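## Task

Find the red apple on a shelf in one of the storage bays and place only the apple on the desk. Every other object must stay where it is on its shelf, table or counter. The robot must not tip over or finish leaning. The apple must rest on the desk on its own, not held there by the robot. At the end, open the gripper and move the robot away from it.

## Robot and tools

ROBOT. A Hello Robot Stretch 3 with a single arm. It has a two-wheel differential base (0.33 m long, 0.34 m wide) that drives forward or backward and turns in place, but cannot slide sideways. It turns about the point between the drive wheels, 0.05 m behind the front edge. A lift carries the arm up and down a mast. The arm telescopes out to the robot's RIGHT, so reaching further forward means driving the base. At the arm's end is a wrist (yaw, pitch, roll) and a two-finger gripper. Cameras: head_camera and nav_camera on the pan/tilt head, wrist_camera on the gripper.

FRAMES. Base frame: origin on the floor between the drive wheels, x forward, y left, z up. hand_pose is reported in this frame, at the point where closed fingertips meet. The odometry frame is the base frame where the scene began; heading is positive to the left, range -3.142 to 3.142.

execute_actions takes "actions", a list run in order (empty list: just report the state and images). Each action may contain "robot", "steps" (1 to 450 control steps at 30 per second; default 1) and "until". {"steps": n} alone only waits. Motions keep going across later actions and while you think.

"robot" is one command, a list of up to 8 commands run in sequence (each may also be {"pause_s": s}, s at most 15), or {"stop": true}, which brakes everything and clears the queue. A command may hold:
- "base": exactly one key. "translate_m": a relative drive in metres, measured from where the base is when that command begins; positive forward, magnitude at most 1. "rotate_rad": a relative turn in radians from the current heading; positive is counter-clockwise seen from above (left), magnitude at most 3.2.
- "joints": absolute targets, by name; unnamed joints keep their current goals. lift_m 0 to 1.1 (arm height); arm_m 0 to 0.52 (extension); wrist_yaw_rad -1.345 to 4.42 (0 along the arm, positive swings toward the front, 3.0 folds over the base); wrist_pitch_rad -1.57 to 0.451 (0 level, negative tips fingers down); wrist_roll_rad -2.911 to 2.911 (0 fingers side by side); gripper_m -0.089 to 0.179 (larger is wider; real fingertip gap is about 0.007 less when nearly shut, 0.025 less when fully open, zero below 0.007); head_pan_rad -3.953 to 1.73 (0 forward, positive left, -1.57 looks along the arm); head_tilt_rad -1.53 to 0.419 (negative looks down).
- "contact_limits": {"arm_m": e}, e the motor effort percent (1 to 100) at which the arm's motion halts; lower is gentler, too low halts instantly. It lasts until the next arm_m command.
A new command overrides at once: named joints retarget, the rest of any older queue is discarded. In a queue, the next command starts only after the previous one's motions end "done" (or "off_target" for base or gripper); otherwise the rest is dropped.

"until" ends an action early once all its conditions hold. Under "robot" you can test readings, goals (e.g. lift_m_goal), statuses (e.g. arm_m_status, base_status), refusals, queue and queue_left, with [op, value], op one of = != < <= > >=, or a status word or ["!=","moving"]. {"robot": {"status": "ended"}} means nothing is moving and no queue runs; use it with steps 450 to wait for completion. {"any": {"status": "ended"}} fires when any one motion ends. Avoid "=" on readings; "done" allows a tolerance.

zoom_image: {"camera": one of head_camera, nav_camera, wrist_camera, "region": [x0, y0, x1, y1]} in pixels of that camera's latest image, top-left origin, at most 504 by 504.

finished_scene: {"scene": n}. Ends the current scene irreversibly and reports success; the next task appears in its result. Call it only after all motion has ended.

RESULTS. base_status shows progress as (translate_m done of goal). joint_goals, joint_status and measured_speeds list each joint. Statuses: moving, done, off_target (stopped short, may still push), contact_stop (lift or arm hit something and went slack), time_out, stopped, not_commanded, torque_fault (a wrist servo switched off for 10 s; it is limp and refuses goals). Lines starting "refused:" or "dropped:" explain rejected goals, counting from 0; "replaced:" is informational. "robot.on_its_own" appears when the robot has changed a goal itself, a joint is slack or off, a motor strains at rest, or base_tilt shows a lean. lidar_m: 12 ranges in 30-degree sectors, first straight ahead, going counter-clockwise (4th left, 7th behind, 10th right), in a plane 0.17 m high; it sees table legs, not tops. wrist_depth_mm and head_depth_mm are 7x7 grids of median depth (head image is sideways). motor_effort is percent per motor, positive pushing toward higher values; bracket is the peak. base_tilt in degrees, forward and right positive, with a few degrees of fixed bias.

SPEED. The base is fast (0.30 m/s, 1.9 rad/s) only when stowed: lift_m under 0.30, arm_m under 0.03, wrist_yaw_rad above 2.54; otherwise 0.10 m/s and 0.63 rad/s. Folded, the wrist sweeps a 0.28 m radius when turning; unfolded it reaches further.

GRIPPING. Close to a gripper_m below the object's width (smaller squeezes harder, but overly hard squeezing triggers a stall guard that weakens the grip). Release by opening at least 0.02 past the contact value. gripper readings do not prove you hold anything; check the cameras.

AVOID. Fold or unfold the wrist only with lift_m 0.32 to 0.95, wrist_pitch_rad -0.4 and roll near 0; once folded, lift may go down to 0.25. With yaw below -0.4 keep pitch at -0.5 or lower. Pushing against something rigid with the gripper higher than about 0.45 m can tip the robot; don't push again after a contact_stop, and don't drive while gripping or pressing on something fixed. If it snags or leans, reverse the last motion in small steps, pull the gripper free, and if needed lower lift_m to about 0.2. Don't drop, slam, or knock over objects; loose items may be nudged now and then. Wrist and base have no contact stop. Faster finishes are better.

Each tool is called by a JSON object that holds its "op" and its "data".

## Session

{"op": "execute_actions", "data": {"actions": []}}

Scene clock: 0.00 s.
robot.base_odometry: x=+0.000 y=+0.000 heading=+0.000 (m, m, rad; robot's odometry frame)
robot.turned_by_wheels: +0.000 (rad since the last result)
robot.turned_by_imu: +0.000 (rad since the last result)
robot.base_tilt: forward=-0.4 right=+1.5 (deg)
robot.lidar_m: 0.79 0.70 0.71 0.85 1.18 1.27 1.30 2.42 1.47 0.90 0.79 0.79
robot.head_depth_mm: 898 896 883 869 834 823 816 / 979 983 982 965 964 951 939 / 916 924 933 934 945 953 961 / 835 846 850 855 863 869 877 / 772 776 781 786 794 797 804 / 714 718 728 727 735 736 740 / 667 669 673 678 682 684 690
robot.base_status: not_commanded
robot.joint_positions: lift_m=+0.328 arm_m=+0.003 wrist_yaw_rad=+2.827 wrist_pitch_rad=-0.540 wrist_roll_rad=-0.020 gripper_m=+0.037 head_pan_rad=-0.019 head_tilt_rad=-0.022
robot.joint_goals: lift_m=+0.328 arm_m=+0.003 wrist_yaw_rad=+2.827 wrist_pitch_rad=-0.540 wrist_roll_rad=-0.020 gripper_m=+0.037 head_pan_rad=-0.019 head_tilt_rad=-0.022
robot.joint_status: lift_m=not_commanded arm_m=not_commanded wrist_yaw_rad=not_commanded wrist_pitch_rad=not_commanded wrist_roll_rad=not_commanded gripper_m=not_commanded head_pan_rad=not_commanded head_tilt_rad=not_commanded
robot.measured_speeds: translate_m=+0.000 rotate_rad=+0.000 lift_m=+0.000 arm_m=+0.000 wrist_yaw_rad=+0.000 wrist_pitch_rad=+0.000 wrist_roll_rad=+0.000 head_pan_rad=+0.000 head_tilt_rad=+0.000
robot: refusals=0 queue=idle queue_left=0
robot.motor_effort: left_wheel=-1 right_wheel=+0 lift_m=+18 arm_m=-1 wrist_yaw_rad=+0 wrist_pitch_rad=+8 wrist_roll_rad=+0 gripper_m=+0 head_pan_rad=-1 head_tilt_rad=+2 (%)
robot.hand_pose: x=+0.0429 y=+0.0496 z=+0.3143 quat_wxyz=(+0.293, +0.696, +0.083, +0.651) (m; robot's base frame)
robot.wrist_depth_mm: - - 958 792 669 589 520 / - - - 883 763 642 565 / - 932 922 885 783 693 601 / 732 749 750 748 732 710 641 / 594 - 597 603 622 609 605 / 513 498 - 506 511 517 507 / 467 - - 448 436 451 457
pictures: head_camera (sideways: a quarter turn clockwise sets it upright), nav_camera (sideways: a quarter turn counterclockwise sets it upright), wrist_camera
Images, in order (width x height): head_camera 896x504, nav_camera 672x504, wrist_camera 644x364.

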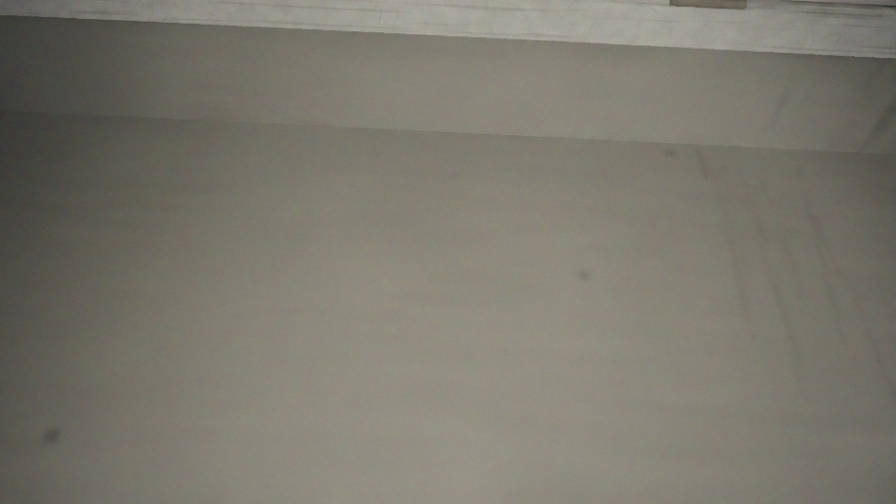

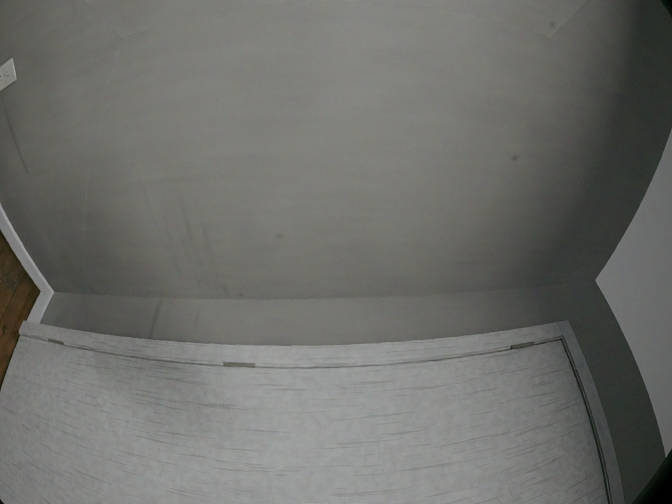

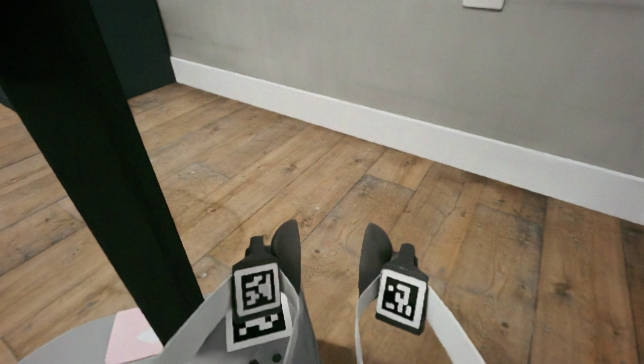

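{"op": "execute_actions", "data": {"actions": [{"robot":[{"base":{"rotate_rad":-2.36},"joints":{"head_tilt_rad":-0.5,"head_pan_rad":-0.3,"lift_m":0.27}}],"steps":450,"until":{"robot":{"status":"ended"}}}]}}

Scene clock: 8.40 s.
robot.base_odometry: x=+0.000 y=+0.000 heading=-2.360 (m, m, rad; robot's odometry frame)
robot.turned_by_wheels: -2.360 (rad since the last result)
robot.turned_by_imu: -2.366 (rad since the last result)
robot.base_tilt: forward=-0.5 right=+1.5 (deg)
robot.lidar_m: 2.32 1.07 0.80 0.79 0.84 0.72 0.70 0.75 1.09 1.97 1.28 2.31
robot.head_depth_mm: 3388 2264 2282 2426 2079 1611 1326 / 3516 3756 - 2714 2067 1613 1324 / 3496 3762 - 2831 2046 1612 1326 / 3433 3692 3569 2835 2057 1603 1314 / 3391 3607 3852 2786 2038 1604 1320 / 3285 3243 3710 2782 2036 1601 1311 / 3324 3149 3313 2462 2026 1588 1306
robot.base_status: done (rotate_rad -2.3599 of -2.3600)
robot.joint_positions: lift_m=+0.270 arm_m=+0.003 wrist_yaw_rad=+2.827 wrist_pitch_rad=-0.540 wrist_roll_rad=-0.020 gripper_m=+0.037 head_pan_rad=-0.293 head_tilt_rad=-0.494
robot.joint_goals: lift_m=+0.270 arm_m=+0.003 wrist_yaw_rad=+2.827 wrist_pitch_rad=-0.540 wrist_roll_rad=-0.020 gripper_m=+0.037 head_pan_rad=-0.300 head_tilt_rad=-0.500
robot.joint_status: lift_m=done arm_m=not_commanded wrist_yaw_rad=not_commanded wrist_pitch_rad=not_commanded wrist_roll_rad=not_commanded gripper_m=not_commanded head_pan_rad=done head_tilt_rad=done
robot.measured_speeds: translate_m=+0.000 rotate_rad=+0.000 lift_m=+0.000 arm_m=+0.000 wrist_yaw_rad=+0.000 wrist_pitch_rad=+0.000 wrist_roll_rad=+0.000 head_pan_rad=+0.000 head_tilt_rad=+0.000
robot: refusals=0 queue=done queue_left=0
robot.motor_effort: left_wheel=+1(10) right_wheel=-3(8) lift_m=+17(19) arm_m=-1(1) wrist_yaw_rad=+0(1) wrist_pitch_rad=+8(8) wrist_roll_rad=+0(0) gripper_m=+0(0) head_pan_rad=-4(29) head_tilt_rad=-3(28) (%)
robot.hand_pose: x=+0.0429 y=+0.0495 z=+0.2564 quat_wxyz=(+0.293, +0.696, +0.083, +0.650) (m; robot's base frame)
robot.wrist_depth_mm: - 708 742 771 831 891 978 / - 770 819 841 914 959 - / - 797 814 833 817 795 806 / 627 666 635 627 634 647 649 / 526 - 537 528 529 539 529 / 467 - - 441 445 459 450 / - - - 399 380 393 391
pictures: head_camera (sideways: a quarter turn clockwise sets it upright), nav_camera (sideways: a quarter turn counterclockwise sets it upright), wrist_camera
Images, in order (width x height): head_camera 896x504, nav_camera 672x504, wrist_camera 644x364.

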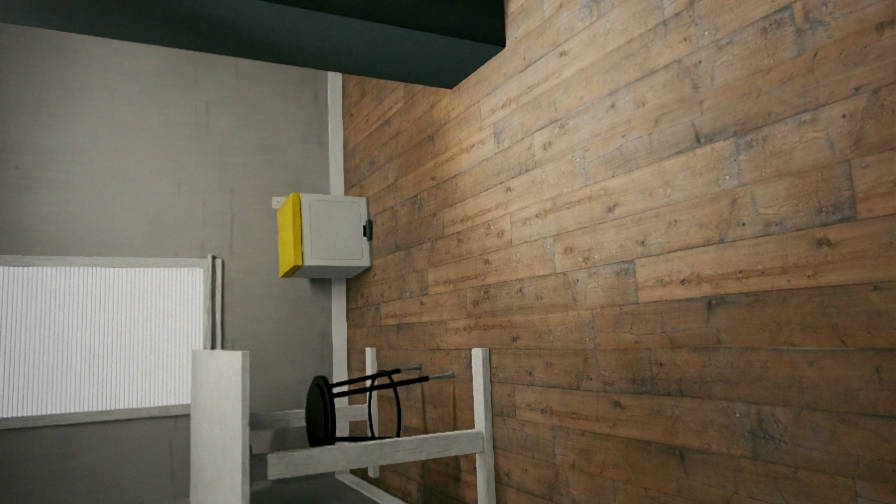

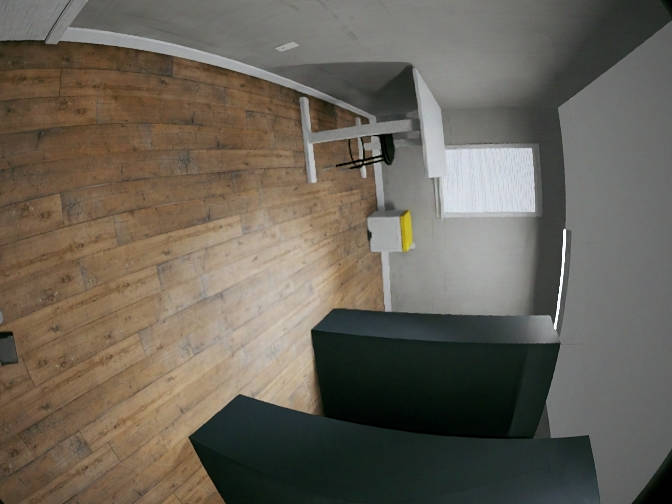

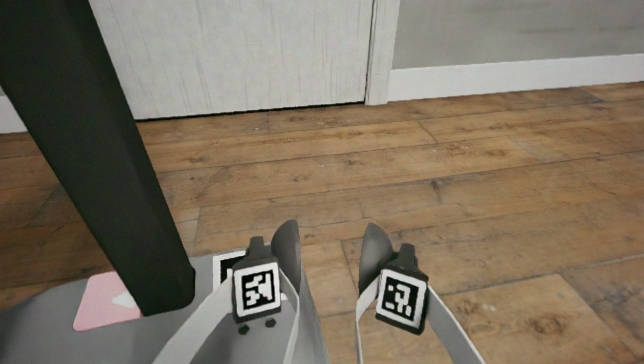

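{"op": "execute_actions", "data": {"actions": [{"robot":[{"base":{"rotate_rad":-0.45},"joints":{"head_tilt_rad":-0.4,"head_pan_rad":-1.32}},{"base":{"translate_m":1.0}},{"base":{"translate_m":0.75}}],"steps":450,"until":{"robot":{"status":"ended"}}}]}}

Scene clock: 27.67 s.
robot.base_odometry: x=-1.655 y=-0.570 heading=-2.810 (m, m, rad; robot's odometry frame)
robot.turned_by_wheels: -0.450 (rad since the last result)
robot.turned_by_imu: -0.454 (rad since the last result)
robot.base_tilt: forward=-0.4 right=+1.4 (deg)
robot.lidar_m: 0.77 1.92 1.26 1.19 1.44 1.58 2.33 1.91 0.67 1.42 1.06 0.62
robot.head_depth_mm: 1908 1523 1326 1400 1470 1606 1362 / 1956 2072 2210 2294 2136 1681 1417 / 1962 2112 2256 2426 2327 1762 1409 / 1944 2091 2246 2418 2323 1751 1413 / 1973 2090 2246 2436 2294 1747 1411 / 1924 2022 2177 2319 2113 1747 1395 / 1399 1422 1426 1452 1454 1481 1351
robot.base_status: done (translate_m +0.7500 of +0.7500)
robot.joint_positions: lift_m=+0.270 arm_m=+0.003 wrist_yaw_rad=+2.827 wrist_pitch_rad=-0.541 wrist_roll_rad=-0.020 gripper_m=+0.037 head_pan_rad=-1.313 head_tilt_rad=-0.408
robot.joint_goals: lift_m=+0.270 arm_m=+0.003 wrist_yaw_rad=+2.827 wrist_pitch_rad=-0.541 wrist_roll_rad=-0.020 gripper_m=+0.037 head_pan_rad=-1.320 head_tilt_rad=-0.400
robot.joint_status: lift_m=done arm_m=not_commanded wrist_yaw_rad=not_commanded wrist_pitch_rad=not_commanded wrist_roll_rad=not_commanded gripper_m=not_commanded head_pan_rad=done head_tilt_rad=done
robot.measured_speeds: translate_m=+0.000 rotate_rad=+0.000 lift_m=+0.000 arm_m=+0.000 wrist_yaw_rad=+0.000 wrist_pitch_rad=+0.000 wrist_roll_rad=+0.000 head_pan_rad=+0.000 head_tilt_rad=+0.000
robot: refusals=0 queue=done queue_left=0
robot.motor_effort: left_wheel=+2(9) right_wheel=-4(9) lift_m=+17(17) arm_m=-1(1) wrist_yaw_rad=+0(0) wrist_pitch_rad=+8(8) wrist_roll_rad=+0(0) gripper_m=+0(0) head_pan_rad=-4(50) head_tilt_rad=+4(14) (%)
robot.hand_pose: x=+0.0429 y=+0.0495 z=+0.2563 quat_wxyz=(+0.293, +0.696, +0.083, +0.650) (m; robot's base frame)
robot.wrist_depth_mm: - - - - - - - / - - - - - - - / - 792 804 821 803 811 825 / 642 652 633 639 642 640 653 / 528 - 535 521 523 532 529 / 465 - - 451 447 452 448 / - - - 399 387 389 397
pictures: head_camera (sideways: a quarter turn clockwise sets it upright), nav_camera (sideways: a quarter turn counterclockwise sets it upright), wrist_camera
Images, in order (width x height): head_camera 896x504, nav_camera 672x504, wrist_camera 644x364.

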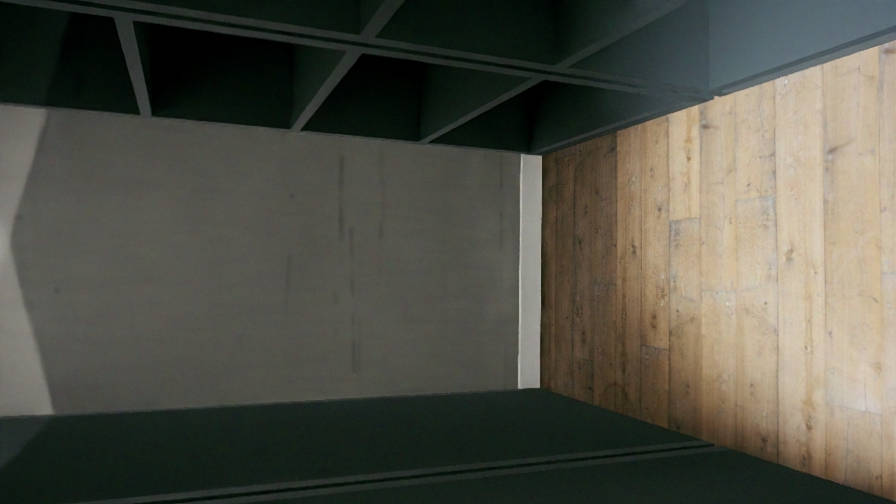

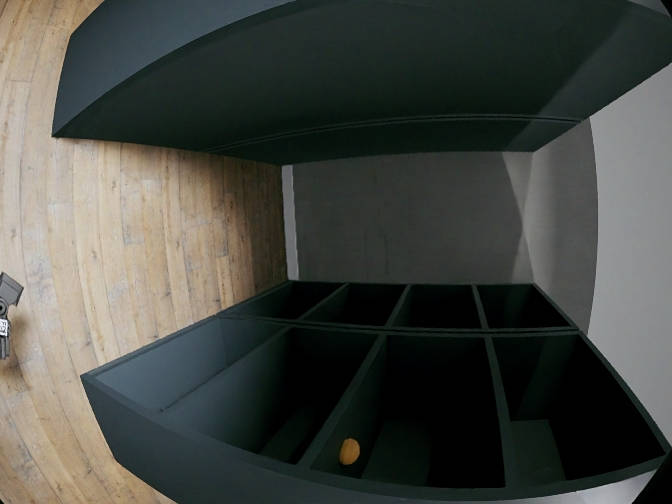

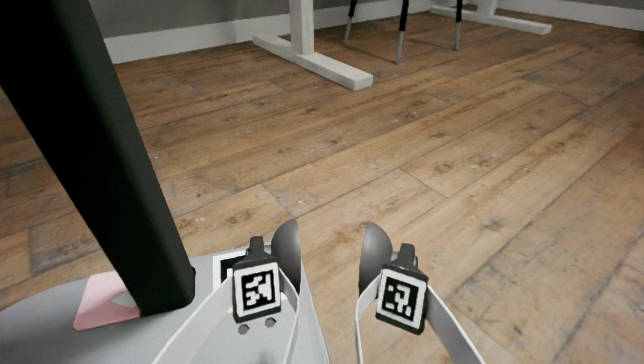

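{"op": "execute_actions", "data": {"actions": [{"robot":[{"base":{"rotate_rad":-1.31},"joints":{"head_tilt_rad":-0.6,"head_pan_rad":-1.1}},{"base":{"translate_m":1.0}}],"steps":450,"until":{"robot":{"status":"ended"}}}]}}

Scene clock: 42.63 s.
robot.base_odometry: x=-2.213 y=+0.259 heading=+2.164 (m, m, rad; robot's odometry frame)
robot.turned_by_wheels: -1.310 (rad since the last result)
robot.turned_by_imu: -1.314 (rad since the last result)
robot.base_tilt: forward=-0.4 right=+1.5 (deg)
robot.lidar_m: 1.32 0.83 0.56 0.52 0.53 0.68 2.41 0.63 0.63 0.84 0.54 0.52
robot.head_depth_mm: 671 726 773 572 451 882 738 / 694 761 794 571 466 875 736 / 723 792 822 569 484 878 735 / 632 702 734 567 966 876 769 / 530 575 628 564 767 827 924 / 454 489 528 545 638 745 898 / 402 436 486 560 663 865 1164
robot.base_status: done (translate_m +1.0000 of +1.0000)
robot.joint_positions: lift_m=+0.270 arm_m=+0.003 wrist_yaw_rad=+2.827 wrist_pitch_rad=-0.541 wrist_roll_rad=-0.020 gripper_m=+0.037 head_pan_rad=-1.107 head_tilt_rad=-0.593
robot.joint_goals: lift_m=+0.270 arm_m=+0.003 wrist_yaw_rad=+2.827 wrist_pitch_rad=-0.541 wrist_roll_rad=-0.020 gripper_m=+0.037 head_pan_rad=-1.100 head_tilt_rad=-0.600
robot.joint_status: lift_m=done arm_m=not_commanded wrist_yaw_rad=not_commanded wrist_pitch_rad=not_commanded wrist_roll_rad=not_commanded gripper_m=not_commanded head_pan_rad=done head_tilt_rad=done
robot.measured_speeds: translate_m=+0.000 rotate_rad=+0.000 lift_m=+0.000 arm_m=+0.000 wrist_yaw_rad=+0.000 wrist_pitch_rad=+0.000 wrist_roll_rad=+0.000 head_pan_rad=+0.000 head_tilt_rad=+0.000
robot: refusals=0 queue=done queue_left=0
robot.motor_effort: left_wheel=+1(10) right_wheel=-2(9) lift_m=+16(17) arm_m=-1(1) wrist_yaw_rad=+0(0) wrist_pitch_rad=+8(8) wrist_roll_rad=+0(0) gripper_m=+0(0) head_pan_rad=+3(25) head_tilt_rad=-2(16) (%)
robot.hand_pose: x=+0.0429 y=+0.0494 z=+0.2563 quat_wxyz=(+0.293, +0.696, +0.083, +0.650) (m; robot's base frame)
robot.wrist_depth_mm: - 468 506 558 622 718 813 / - 513 565 614 698 776 921 / - 571 603 695 770 836 805 / 550 614 650 642 627 640 641 / 527 - 538 529 527 526 529 / 459 - - 450 460 448 452 / - - - 400 385 401 396
pictures: head_camera (sideways: a quarter turn clockwise sets it upright), nav_camera (sideways: a quarter turn counterclockwise sets it upright), wrist_camera
Images, in order (width x height): head_camera 896x504, nav_camera 672x504, wrist_camera 644x364.

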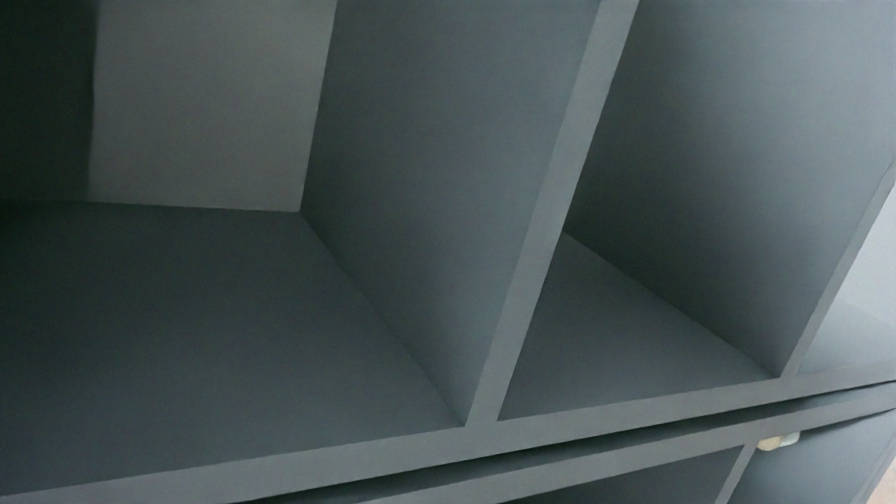

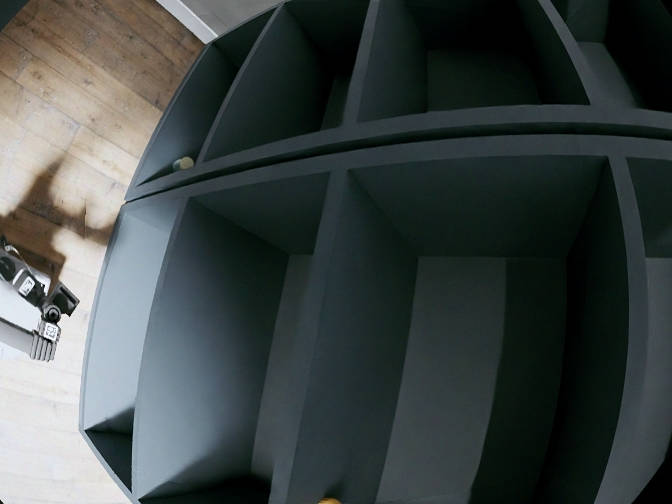

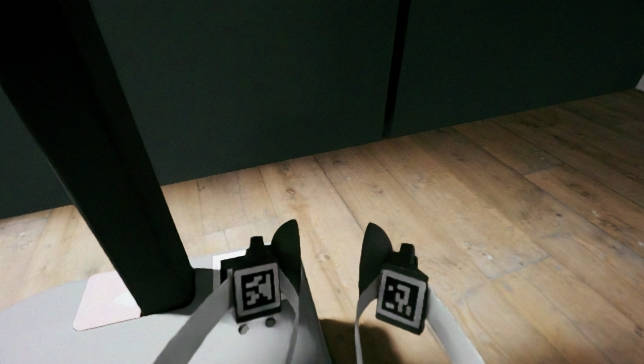

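{"op": "execute_actions", "data": {"actions": [{"robot":[{"base":{"translate_m":0.35}}],"steps":450,"until":{"robot":{"status":"ended"}}}]}}

{"op": "execute_actions", "data": {"actions": [{"robot":[{"base":{"translate_m":-1.0}},{"base":{"translate_m":-0.45}},{"base":{"rotate_rad":1.57},"joints":{"head_tilt_rad":-0.5,"head_pan_rad":-1.6}},{"base":{"translate_m":1.0}},{"base":{"translate_m":0.3}}],"steps":450,"until":{"robot":{"status":"ended"}}},{"steps":300,"until":{"robot":{"status":"ended"}}}]}}

Scene clock: 59.50 s.
robot.base_odometry: x=-2.409 y=+0.550 heading=+2.164 (m, m, rad; robot's odometry frame)
robot.turned_by_wheels: +0.000 (rad since the last result)
robot.turned_by_imu: -0.001 (rad since the last result)
robot.base_tilt: forward=-0.5 right=+1.5 (deg)
robot.lidar_m: 0.98 0.88 0.59 0.56 0.56 0.72 2.45 0.91 0.86 0.35 0.36 1.00
robot.head_depth_mm: - 291 346 433 387 435 721 / 666 501 329 361 412 492 557 / 695 762 800 568 449 826 616 / 731 800 817 566 480 873 736 / 760 843 810 564 979 875 768 / 801 886 809 562 1034 870 1091 / 845 944 806 562 1074 870 1141
robot.base_status: done (translate_m +0.3500 of +0.3500)
robot.joint_positions: lift_m=+0.270 arm_m=+0.003 wrist_yaw_rad=+2.827 wrist_pitch_rad=-0.541 wrist_roll_rad=-0.020 gripper_m=+0.037 head_pan_rad=-1.107 head_tilt_rad=-0.593
robot.joint_goals: lift_m=+0.270 arm_m=+0.003 wrist_yaw_rad=+2.827 wrist_pitch_rad=-0.541 wrist_roll_rad=-0.020 gripper_m=+0.037 head_pan_rad=-1.100 head_tilt_rad=-0.600
robot.joint_status: lift_m=done arm_m=not_commanded wrist_yaw_rad=not_commanded wrist_pitch_rad=not_commanded wrist_roll_rad=not_commanded gripper_m=not_commanded head_pan_rad=done head_tilt_rad=done
robot.measured_speeds: translate_m=+0.000 rotate_rad=+0.000 lift_m=+0.000 arm_m=+0.000 wrist_yaw_rad=+0.000 wrist_pitch_rad=+0.000 wrist_roll_rad=+0.000 head_pan_rad=+0.000 head_tilt_rad=+0.000
robot: refusals=0 queue=done queue_left=0
robot.motor_effort: left_wheel=+2(9) right_wheel=-3(5) lift_m=+16(17) arm_m=-1(1) wrist_yaw_rad=+0(1) wrist_pitch_rad=+8(8) wrist_roll_rad=+0(0) gripper_m=+0(0) head_pan_rad=+3(4) head_tilt_rad=-2(3) (%)
robot.hand_pose: x=+0.0429 y=+0.0494 z=+0.2563 quat_wxyz=(+0.293, +0.696, +0.083, +0.650) (m; robot's base frame)
robot.wrist_depth_mm: - 500 558 596 673 766 801 / - 548 612 666 731 863 842 / - 603 663 724 795 815 799 / 581 647 641 645 632 634 641 / 531 - 531 522 530 532 531 / 461 - - 446 447 451 442 / - - - 398 384 394 390
pictures: head_camera (sideways: a quarter turn clockwise sets it upright), nav_camera (sideways: a quarter turn counterclockwise sets it upright), wrist_camera
Images, in order (width x height): head_camera 896x504, nav_camera 672x504, wrist_camera 644x364.

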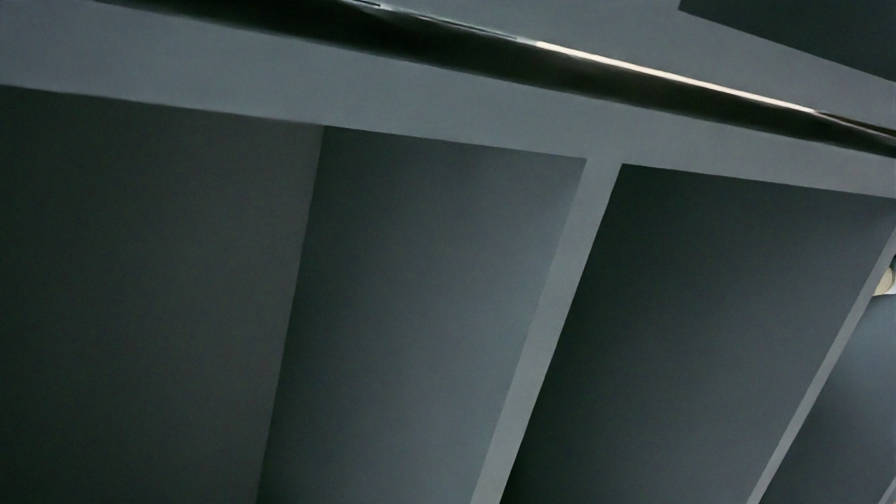

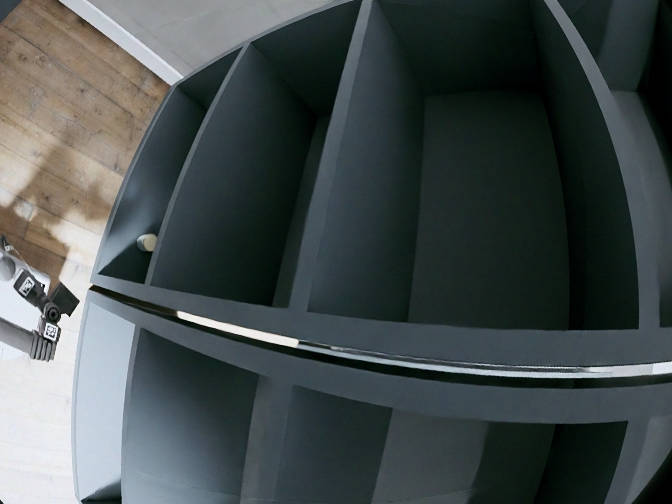

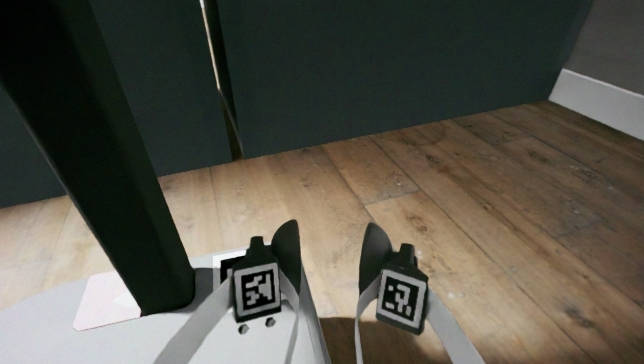

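Scene clock: 77.43 s.
robot.base_odometry: x=-2.678 y=-1.378 heading=-2.550 (m, m, rad; robot's odometry frame)
robot.turned_by_wheels: +1.570 (rad since the last result)
robot.turned_by_imu: +1.570 (rad since the last result)
robot.base_tilt: forward=-0.4 right=+1.4 (deg)
robot.lidar_m: 0.65 0.66 1.20 0.81 1.19 1.90 3.15 0.66 0.58 1.35 1.85 1.23
robot.head_depth_mm: 1105 1184 1232 1403 1212 1430 1243 / 1835 1994 2120 1478 1600 1554 1300 / 1893 2059 2226 2404 2021 1584 1315 / 1902 2068 2246 2427 2006 1590 1320 / 1886 2058 2223 2429 2026 1579 1305 / 1888 2039 2200 2426 2008 1587 1299 / 1861 2039 2198 2397 2002 1583 1304
robot.base_status: done (translate_m +0.3000 of +0.3000)
robot.joint_positions: lift_m=+0.270 arm_m=+0.003 wrist_yaw_rad=+2.827 wrist_pitch_rad=-0.541 wrist_roll_rad=-0.020 gripper_m=+0.037 head_pan_rad=-1.593 head_tilt_rad=-0.507
robot.joint_goals: lift_m=+0.270 arm_m=+0.003 wrist_yaw_rad=+2.827 wrist_pitch_rad=-0.541 wrist_roll_rad=-0.020 gripper_m=+0.037 head_pan_rad=-1.600 head_tilt_rad=-0.500
robot.joint_status: lift_m=done arm_m=not_commanded wrist_yaw_rad=not_commanded wrist_pitch_rad=not_commanded wrist_roll_rad=not_commanded gripper_m=not_commanded head_pan_rad=done head_tilt_rad=done
robot.measured_speeds: translate_m=+0.000 rotate_rad=+0.000 lift_m=+0.000 arm_m=+0.000 wrist_yaw_rad=+0.000 wrist_pitch_rad=+0.000 wrist_roll_rad=+0.000 head_pan_rad=+0.000 head_tilt_rad=+0.000
robot: refusals=0 queue=done queue_left=0
robot.motor_effort: left_wheel=-2(8) right_wheel=+2(10) lift_m=+17(16) arm_m=-1(1) wrist_yaw_rad=+0(0) wrist_pitch_rad=+8(8) wrist_roll_rad=+0(0) gripper_m=-1(1) head_pan_rad=-4(37) head_tilt_rad=+3(11) (%)
robot.hand_pose: x=+0.0429 y=+0.0494 z=+0.2562 quat_wxyz=(+0.293, +0.696, +0.083, +0.650) (m; robot's base frame)
robot.wrist_depth_mm: - - - - - - 947 / - - - - - - 942 / - 792 817 798 846 797 553 / 628 665 647 658 652 635 584 / 520 - 540 522 537 537 528 / 462 - - 451 453 451 455 / - - - 398 384 393 394
pictures: head_camera (sideways: a quarter turn clockwise sets it upright), nav_camera (sideways: a quarter turn counterclockwise sets it upright), wrist_camera
Images, in order (width x height): head_camera 896x504, nav_camera 672x504, wrist_camera 644x364.

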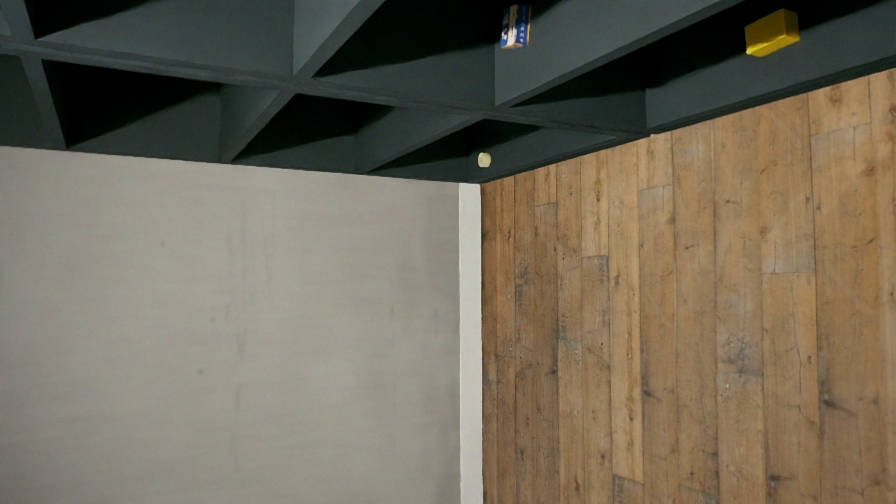

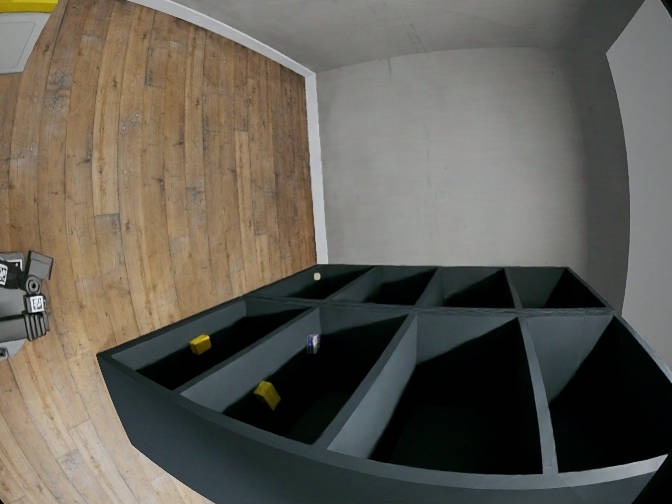

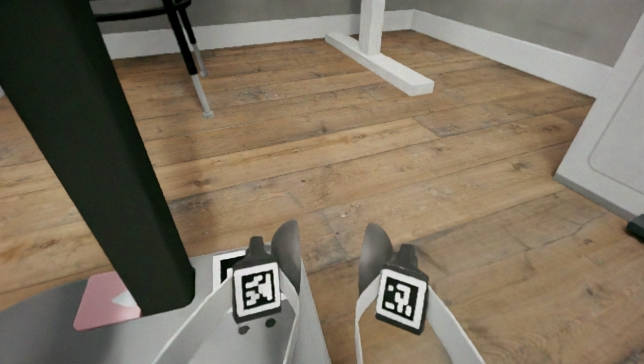

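{"op": "execute_actions", "data": {"actions": [{"robot":[{"base":{"rotate_rad":-1.4},"joints":{"head_tilt_rad":-0.8,"head_pan_rad":-1.5}},{"base":{"translate_m":1.0}},{"base":{"translate_m":0.55}},{"base":{"rotate_rad":-0.19}}],"steps":450,"until":{"robot":{"status":"ended"}}}]}}

Scene clock: 96.90 s.
robot.base_odometry: x=-3.749 y=-0.258 heading=+2.144 (m, m, rad; robot's odometry frame)
robot.turned_by_wheels: -1.590 (rad since the last result)
robot.turned_by_imu: -1.595 (rad since the last result)
robot.base_tilt: forward=-0.4 right=+1.5 (deg)
robot.lidar_m: 0.73 0.74 0.93 1.03 1.05 1.31 1.53 1.20 0.56 0.54 0.98 0.80
robot.head_depth_mm: 519 510 550 653 809 1235 1146 / 782 689 578 768 838 1034 1141 / 811 721 577 1085 924 1204 1141 / 812 721 577 1085 918 1232 1140 / 818 720 576 1080 919 1229 1141 / 820 718 577 1083 919 1230 1141 / 824 721 577 1075 917 1232 1141
robot.base_status: done (rotate_rad -0.1899 of -0.1900)
robot.joint_positions: lift_m=+0.270 arm_m=+0.003 wrist_yaw_rad=+2.827 wrist_pitch_rad=-0.541 wrist_roll_rad=-0.020 gripper_m=+0.037 head_pan_rad=-1.507 head_tilt_rad=-0.791
robot.joint_goals: lift_m=+0.270 arm_m=+0.003 wrist_yaw_rad=+2.827 wrist_pitch_rad=-0.541 wrist_roll_rad=-0.020 gripper_m=+0.037 head_pan_rad=-1.500 head_tilt_rad=-0.800
robot.joint_status: lift_m=done arm_m=not_commanded wrist_yaw_rad=not_commanded wrist_pitch_rad=not_commanded wrist_roll_rad=not_commanded gripper_m=not_commanded head_pan_rad=done head_tilt_rad=done
robot.measured_speeds: translate_m=+0.000 rotate_rad=+0.000 lift_m=+0.000 arm_m=+0.000 wrist_yaw_rad=+0.000 wrist_pitch_rad=+0.000 wrist_roll_rad=+0.000 head_pan_rad=+0.000 head_tilt_rad=+0.000
robot: refusals=0 queue=done queue_left=0
robot.motor_effort: left_wheel=+1(9) right_wheel=-4(9) lift_m=+17(17) arm_m=-1(1) wrist_yaw_rad=+1(0) wrist_pitch_rad=+8(8) wrist_roll_rad=+0(0) gripper_m=+0(0) head_pan_rad=+4(17) head_tilt_rad=-5(24) (%)
robot.hand_pose: x=+0.0429 y=+0.0494 z=+0.2562 quat_wxyz=(+0.293, +0.696, +0.083, +0.650) (m; robot's base frame)
robot.wrist_depth_mm: - 893 974 - - 778 601 / - 961 - - - 790 626 / - 826 825 809 808 773 624 / 643 641 655 638 652 647 624 / 531 - 533 529 518 529 536 / 464 - - 447 450 447 445 / - - - 393 386 387 392
pictures: head_camera (sideways: a quarter turn clockwise sets it upright), nav_camera (sideways: a quarter turn counterclockwise sets it upright), wrist_camera
Images, in order (width x height): head_camera 896x504, nav_camera 672x504, wrist_camera 644x364.

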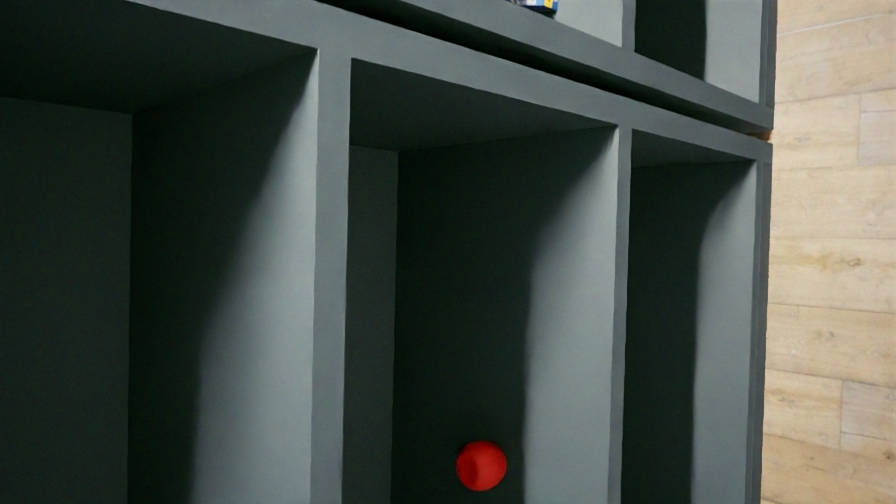

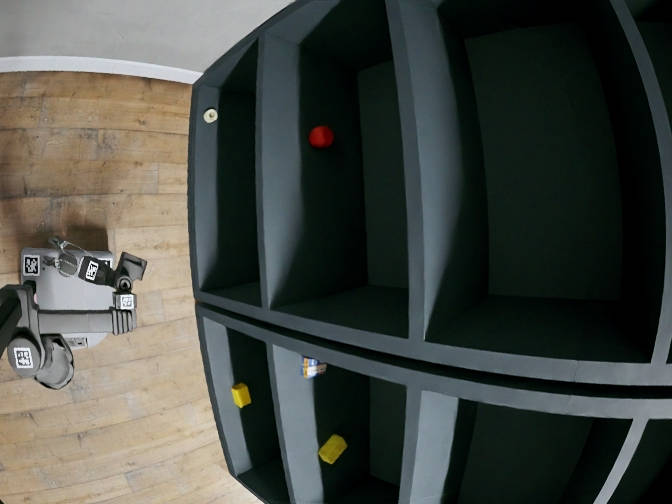

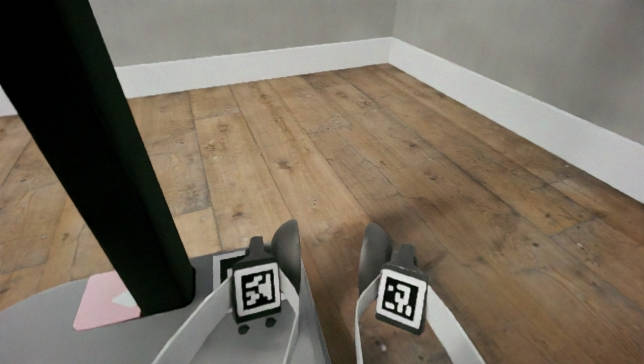

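{"op": "execute_actions", "data": {"actions": [{"robot":[{"base":{"translate_m":0.43}},{"joints":{"lift_m":0.56,"wrist_pitch_rad":-0.4,"wrist_roll_rad":0,"head_pan_rad":-1.6}},{"joints":{"wrist_yaw_rad":0}},{"joints":{"wrist_pitch_rad":-0.27,"arm_m":0.17,"gripper_m":0.16}}],"steps":450,"until":{"robot":{"status":"ended"}}}]}}

Scene clock: 120.87 s.
robot.base_odometry: x=-3.982 y=+0.104 heading=+2.144 (m, m, rad; robot's odometry frame)
robot.turned_by_wheels: +0.000 (rad since the last result)
robot.turned_by_imu: -0.002 (rad since the last result)
robot.base_tilt: forward=-0.4 right=+1.5 (deg)
robot.lidar_m: 0.31 0.32 0.40 0.85 1.10 1.38 1.91 0.75 0.74 0.91 0.51 0.34
robot.head_depth_mm: 780 720 536 1085 899 1205 1143 / 777 721 536 1082 900 - 1122 / 771 719 536 1081 922 - 1138 / 771 720 535 1079 901 1206 1140 / 765 720 535 1081 901 1210 1136 / 759 722 534 1075 900 1157 1126 / 756 721 534 904 856 896 1007
robot.base_status: done (translate_m +0.4300 of +0.4300)
robot.joint_positions: lift_m=+0.560 arm_m=+0.170 wrist_yaw_rad=+0.001 wrist_pitch_rad=-0.291 wrist_roll_rad=-0.003 gripper_m=+0.160 head_pan_rad=-1.593 head_tilt_rad=-0.791
robot.joint_goals: lift_m=+0.560 arm_m=+0.170 wrist_yaw_rad=+0.000 wrist_pitch_rad=-0.270 wrist_roll_rad=+0.000 gripper_m=+0.160 head_pan_rad=-1.600 head_tilt_rad=-0.800
robot.joint_status: lift_m=done arm_m=done wrist_yaw_rad=done wrist_pitch_rad=done wrist_roll_rad=done gripper_m=done head_pan_rad=done head_tilt_rad=done
robot.measured_speeds: translate_m=+0.000 rotate_rad=+0.000 lift_m=+0.000 arm_m=+0.000 wrist_yaw_rad=+0.000 wrist_pitch_rad=+0.000 wrist_roll_rad=+0.000 head_pan_rad=+0.000 head_tilt_rad=+0.000
robot: refusals=0 queue=done queue_left=0
robot.motor_effort: left_wheel=+1(9) right_wheel=-3(6) lift_m=+20(22) arm_m=+3(2) wrist_yaw_rad=-1(2) wrist_pitch_rad=+13(13) wrist_roll_rad=+1(2) gripper_m=+0(81) head_pan_rad=-4(14) head_tilt_rad=-3(4) (%)
robot.hand_pose: x=-0.0212 y=-0.5532 z=+0.6020 quat_wxyz=(+0.701, +0.103, -0.698, -0.102) (m; robot's base frame)
robot.wrist_depth_mm: 430 443 445 463 476 487 483 / 445 466 480 494 505 506 509 / 438 505 502 514 535 536 535 / 406 430 434 382 438 435 437 / 318 334 312 266 317 317 315 / 247 - 250 250 249 249 248 / 201 200 203 206 204 197 212
pictures: head_camera (sideways: a quarter turn clockwise sets it upright), nav_camera (sideways: a quarter turn counterclockwise sets it upright), wrist_camera
Images, in order (width x height): head_camera 896x504, nav_camera 672x504, wrist_camera 644x364.

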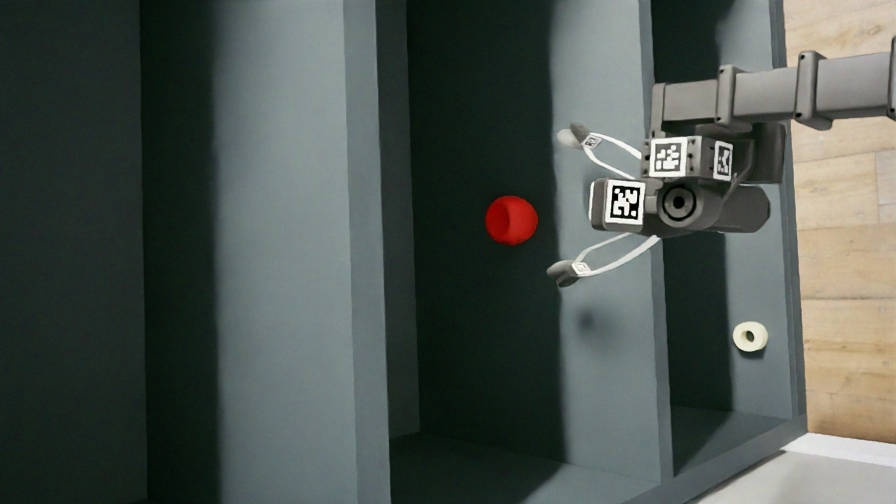

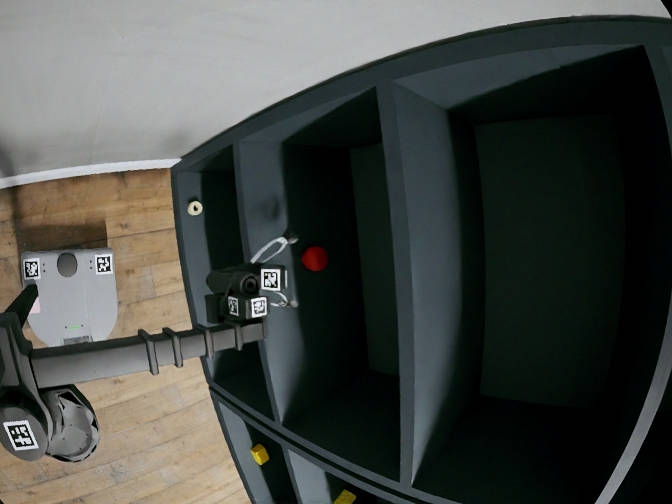

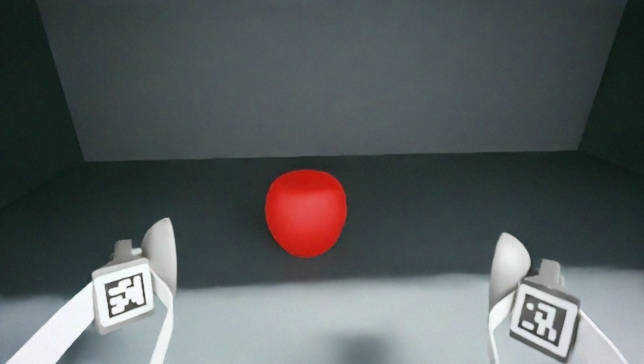

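{"op": "execute_actions", "data": {"actions": [{"robot":[{"base":{"translate_m":0.018},"joints":{"lift_m":0.517}},{"joints":{"arm_m":0.28}}],"steps":450,"until":{"robot":{"status":"ended"}}}]}}

Scene clock: 130.80 s.
robot.base_odometry: x=-3.991 y=+0.119 heading=+2.144 (m, m, rad; robot's odometry frame)
robot.turned_by_wheels: +0.000 (rad since the last result)
robot.turned_by_imu: -0.001 (rad since the last result)
robot.base_tilt: forward=-0.5 right=+1.5 (deg)
robot.lidar_m: 0.29 0.30 0.37 0.80 1.10 1.38 1.92 0.75 0.75 0.91 0.48 0.32
robot.head_depth_mm: 781 722 535 1084 899 1207 1145 / 774 721 537 1085 921 1208 - / 769 721 536 1082 919 1199 1138 / 765 720 534 1077 896 1207 1136 / 764 719 534 1080 896 1184 1137 / 761 720 535 1080 898 1127 1123 / 759 719 534 843 825 872 948
robot.base_status: done (translate_m +0.0180 of +0.0180)
robot.joint_positions: lift_m=+0.517 arm_m=+0.280 wrist_yaw_rad=+0.001 wrist_pitch_rad=-0.291 wrist_roll_rad=-0.003 gripper_m=+0.160 head_pan_rad=-1.593 head_tilt_rad=-0.791
robot.joint_goals: lift_m=+0.517 arm_m=+0.280 wrist_yaw_rad=+0.000 wrist_pitch_rad=-0.270 wrist_roll_rad=+0.000 gripper_m=+0.160 head_pan_rad=-1.600 head_tilt_rad=-0.800
robot.joint_status: lift_m=done arm_m=done wrist_yaw_rad=done wrist_pitch_rad=done wrist_roll_rad=done gripper_m=done head_pan_rad=done head_tilt_rad=done
robot.measured_speeds: translate_m=+0.000 rotate_rad=+0.000 lift_m=+0.000 arm_m=+0.000 wrist_yaw_rad=+0.000 wrist_pitch_rad=+0.000 wrist_roll_rad=+0.000 head_pan_rad=+0.000 head_tilt_rad=+0.000
robot: refusals=0 queue=done queue_left=0
robot.motor_effort: left_wheel=+1(5) right_wheel=-3(4) lift_m=+16(20) arm_m=+3(3) wrist_yaw_rad=-1(1) wrist_pitch_rad=+12(12) wrist_roll_rad=+1(1) gripper_m=+0(0) head_pan_rad=-3(4) head_tilt_rad=-4(3) (%)
robot.hand_pose: x=-0.0212 y=-0.6632 z=+0.5593 quat_wxyz=(+0.701, +0.103, -0.698, -0.102) (m; robot's base frame)
robot.wrist_depth_mm: 341 345 349 362 364 377 380 / 355 366 370 380 393 399 403 / 377 390 396 406 418 427 428 / 325 327 326 160 327 327 328 / 235 250 225 129 226 237 239 / 194 - 178 135 180 187 187 / - 149 153 153 153 149 159
pictures: head_camera (sideways: a quarter turn clockwise sets it upright), nav_camera (sideways: a quarter turn counterclockwise sets it upright), wrist_camera
Images, in order (width x height): head_camera 896x504, nav_camera 672x504, wrist_camera 644x364.

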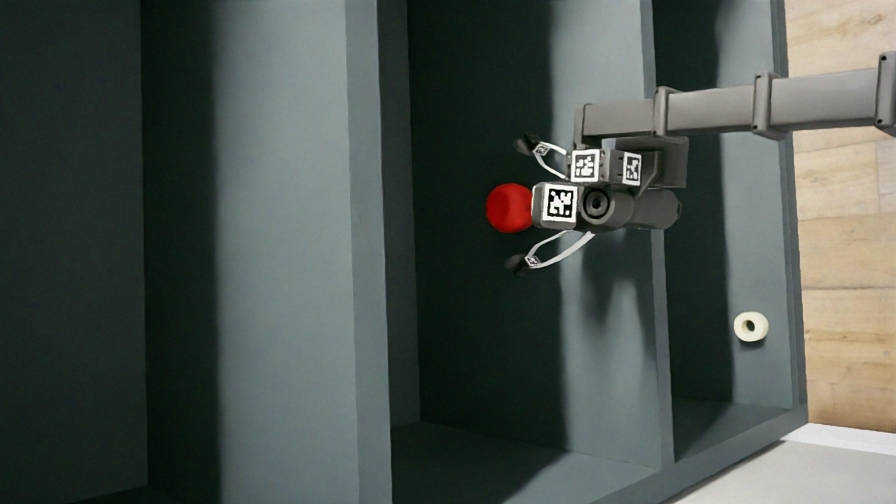

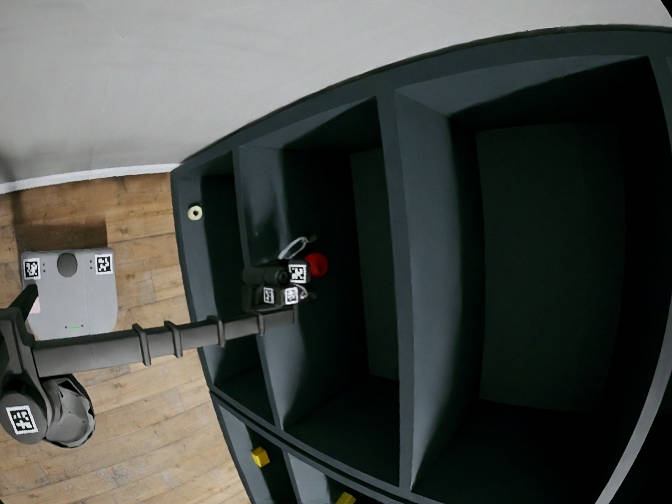

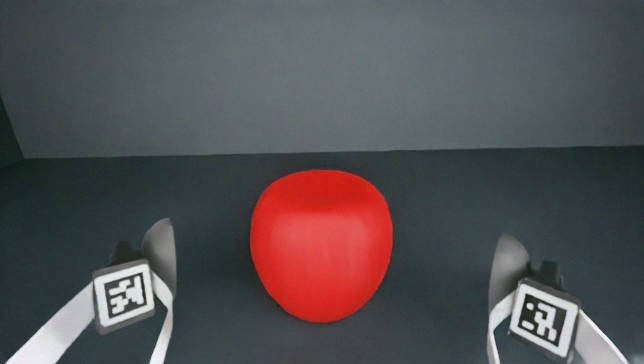

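{"op": "execute_actions", "data": {"actions": [{"robot":[{"joints":{"arm_m":0.288,"wrist_yaw_rad":0.03,"lift_m":0.52}},{"joints":{"gripper_m":0.02}},{"joints":{"lift_m":0.56}}],"steps":450,"until":{"robot":{"status":"ended"}}}]}}

Scene clock: 139.10 s.
robot.base_odometry: x=-3.991 y=+0.119 heading=+2.144 (m, m, rad; robot's odometry frame)
robot.turned_by_wheels: +0.000 (rad since the last result)
robot.turned_by_imu: -0.001 (rad since the last result)
robot.base_tilt: forward=-0.5 right=+1.5 (deg)
robot.lidar_m: 0.29 0.30 0.38 0.80 1.10 1.38 1.93 0.75 0.75 0.91 0.48 0.32
robot.head_depth_mm: 779 722 538 1083 896 1208 1143 / 776 723 536 1080 943 1227 1143 / 773 721 535 1078 - 1216 1142 / 767 719 535 1082 894 1204 1137 / 764 720 536 1078 897 1184 1138 / 759 721 536 1078 898 1130 1125 / 755 718 533 845 827 871 950
robot.base_status: done (translate_m +0.0180 of +0.0180)
robot.joint_positions: lift_m=+0.560 arm_m=+0.288 wrist_yaw_rad=+0.028 wrist_pitch_rad=-0.300 wrist_roll_rad=-0.003 gripper_m=+0.024 head_pan_rad=-1.593 head_tilt_rad=-0.791
robot.joint_goals: lift_m=+0.560 arm_m=+0.288 wrist_yaw_rad=+0.030 wrist_pitch_rad=-0.270 wrist_roll_rad=+0.000 gripper_m=+0.023 head_pan_rad=-1.600 head_tilt_rad=-0.800
robot.joint_status: lift_m=done arm_m=done wrist_yaw_rad=done wrist_pitch_rad=done wrist_roll_rad=done gripper_m=done head_pan_rad=done head_tilt_rad=done
robot.measured_speeds: translate_m=+0.000 rotate_rad=+0.000 lift_m=+0.000 arm_m=+0.000 wrist_yaw_rad=+0.000 wrist_pitch_rad=+0.000 wrist_roll_rad=+0.000 head_pan_rad=+0.000 head_tilt_rad=+0.000
robot: refusals=0 queue=done queue_left=0
robot.motor_effort: left_wheel=+1(1) right_wheel=-3(3) lift_m=+21(22) arm_m=+3(3) wrist_yaw_rad=+2(3) wrist_pitch_rad=+18(18) wrist_roll_rad=+1(1) gripper_m=-20(95) head_pan_rad=-4(4) head_tilt_rad=-3(4) (%)
robot.hand_pose: x=-0.0149 y=-0.6702 z=+0.5997 quat_wxyz=(+0.702, +0.116, -0.696, -0.096) (m; robot's base frame)
robot.wrist_depth_mm: 338 340 347 353 356 359 367 / 354 360 368 370 374 389 389 / 378 391 388 396 400 407 419 / 391 398 407 414 422 418 421 / 305 308 309 122 215 312 307 / 242 244 - 120 127 245 242 / 199 200 200 187 197 200 201
pictures: head_camera (sideways: a quarter turn clockwise sets it upright), nav_camera (sideways: a quarter turn counterclockwise sets it upright), wrist_camera
Images, in order (width x height): head_camera 896x504, nav_camera 672x504, wrist_camera 644x364.

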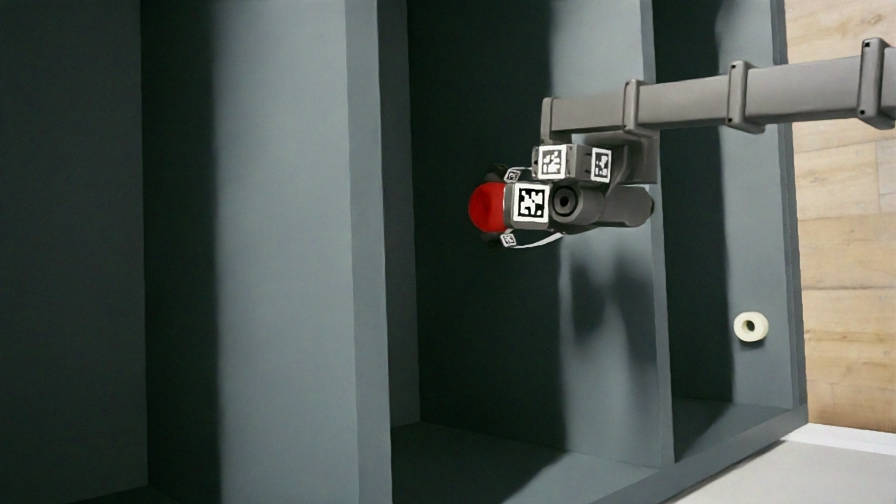

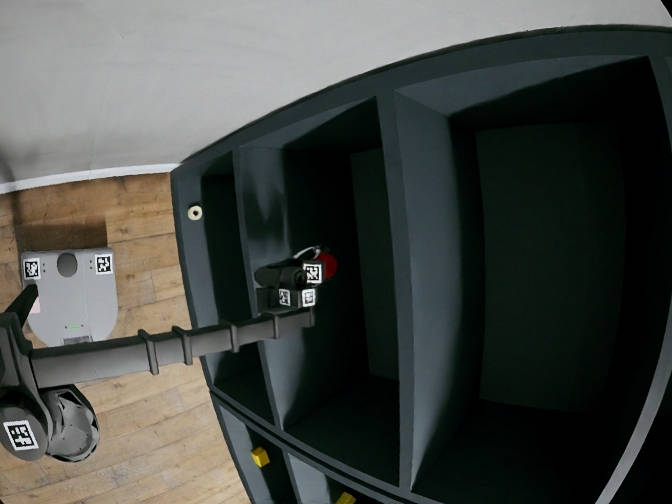

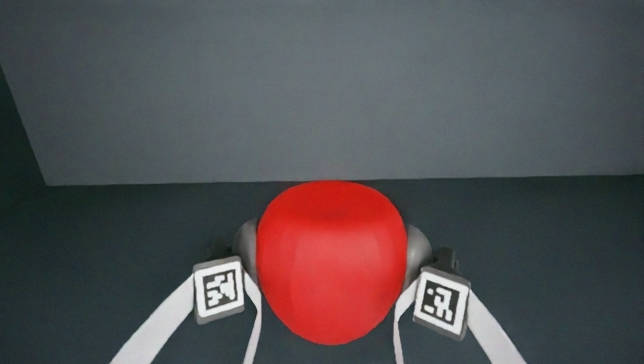

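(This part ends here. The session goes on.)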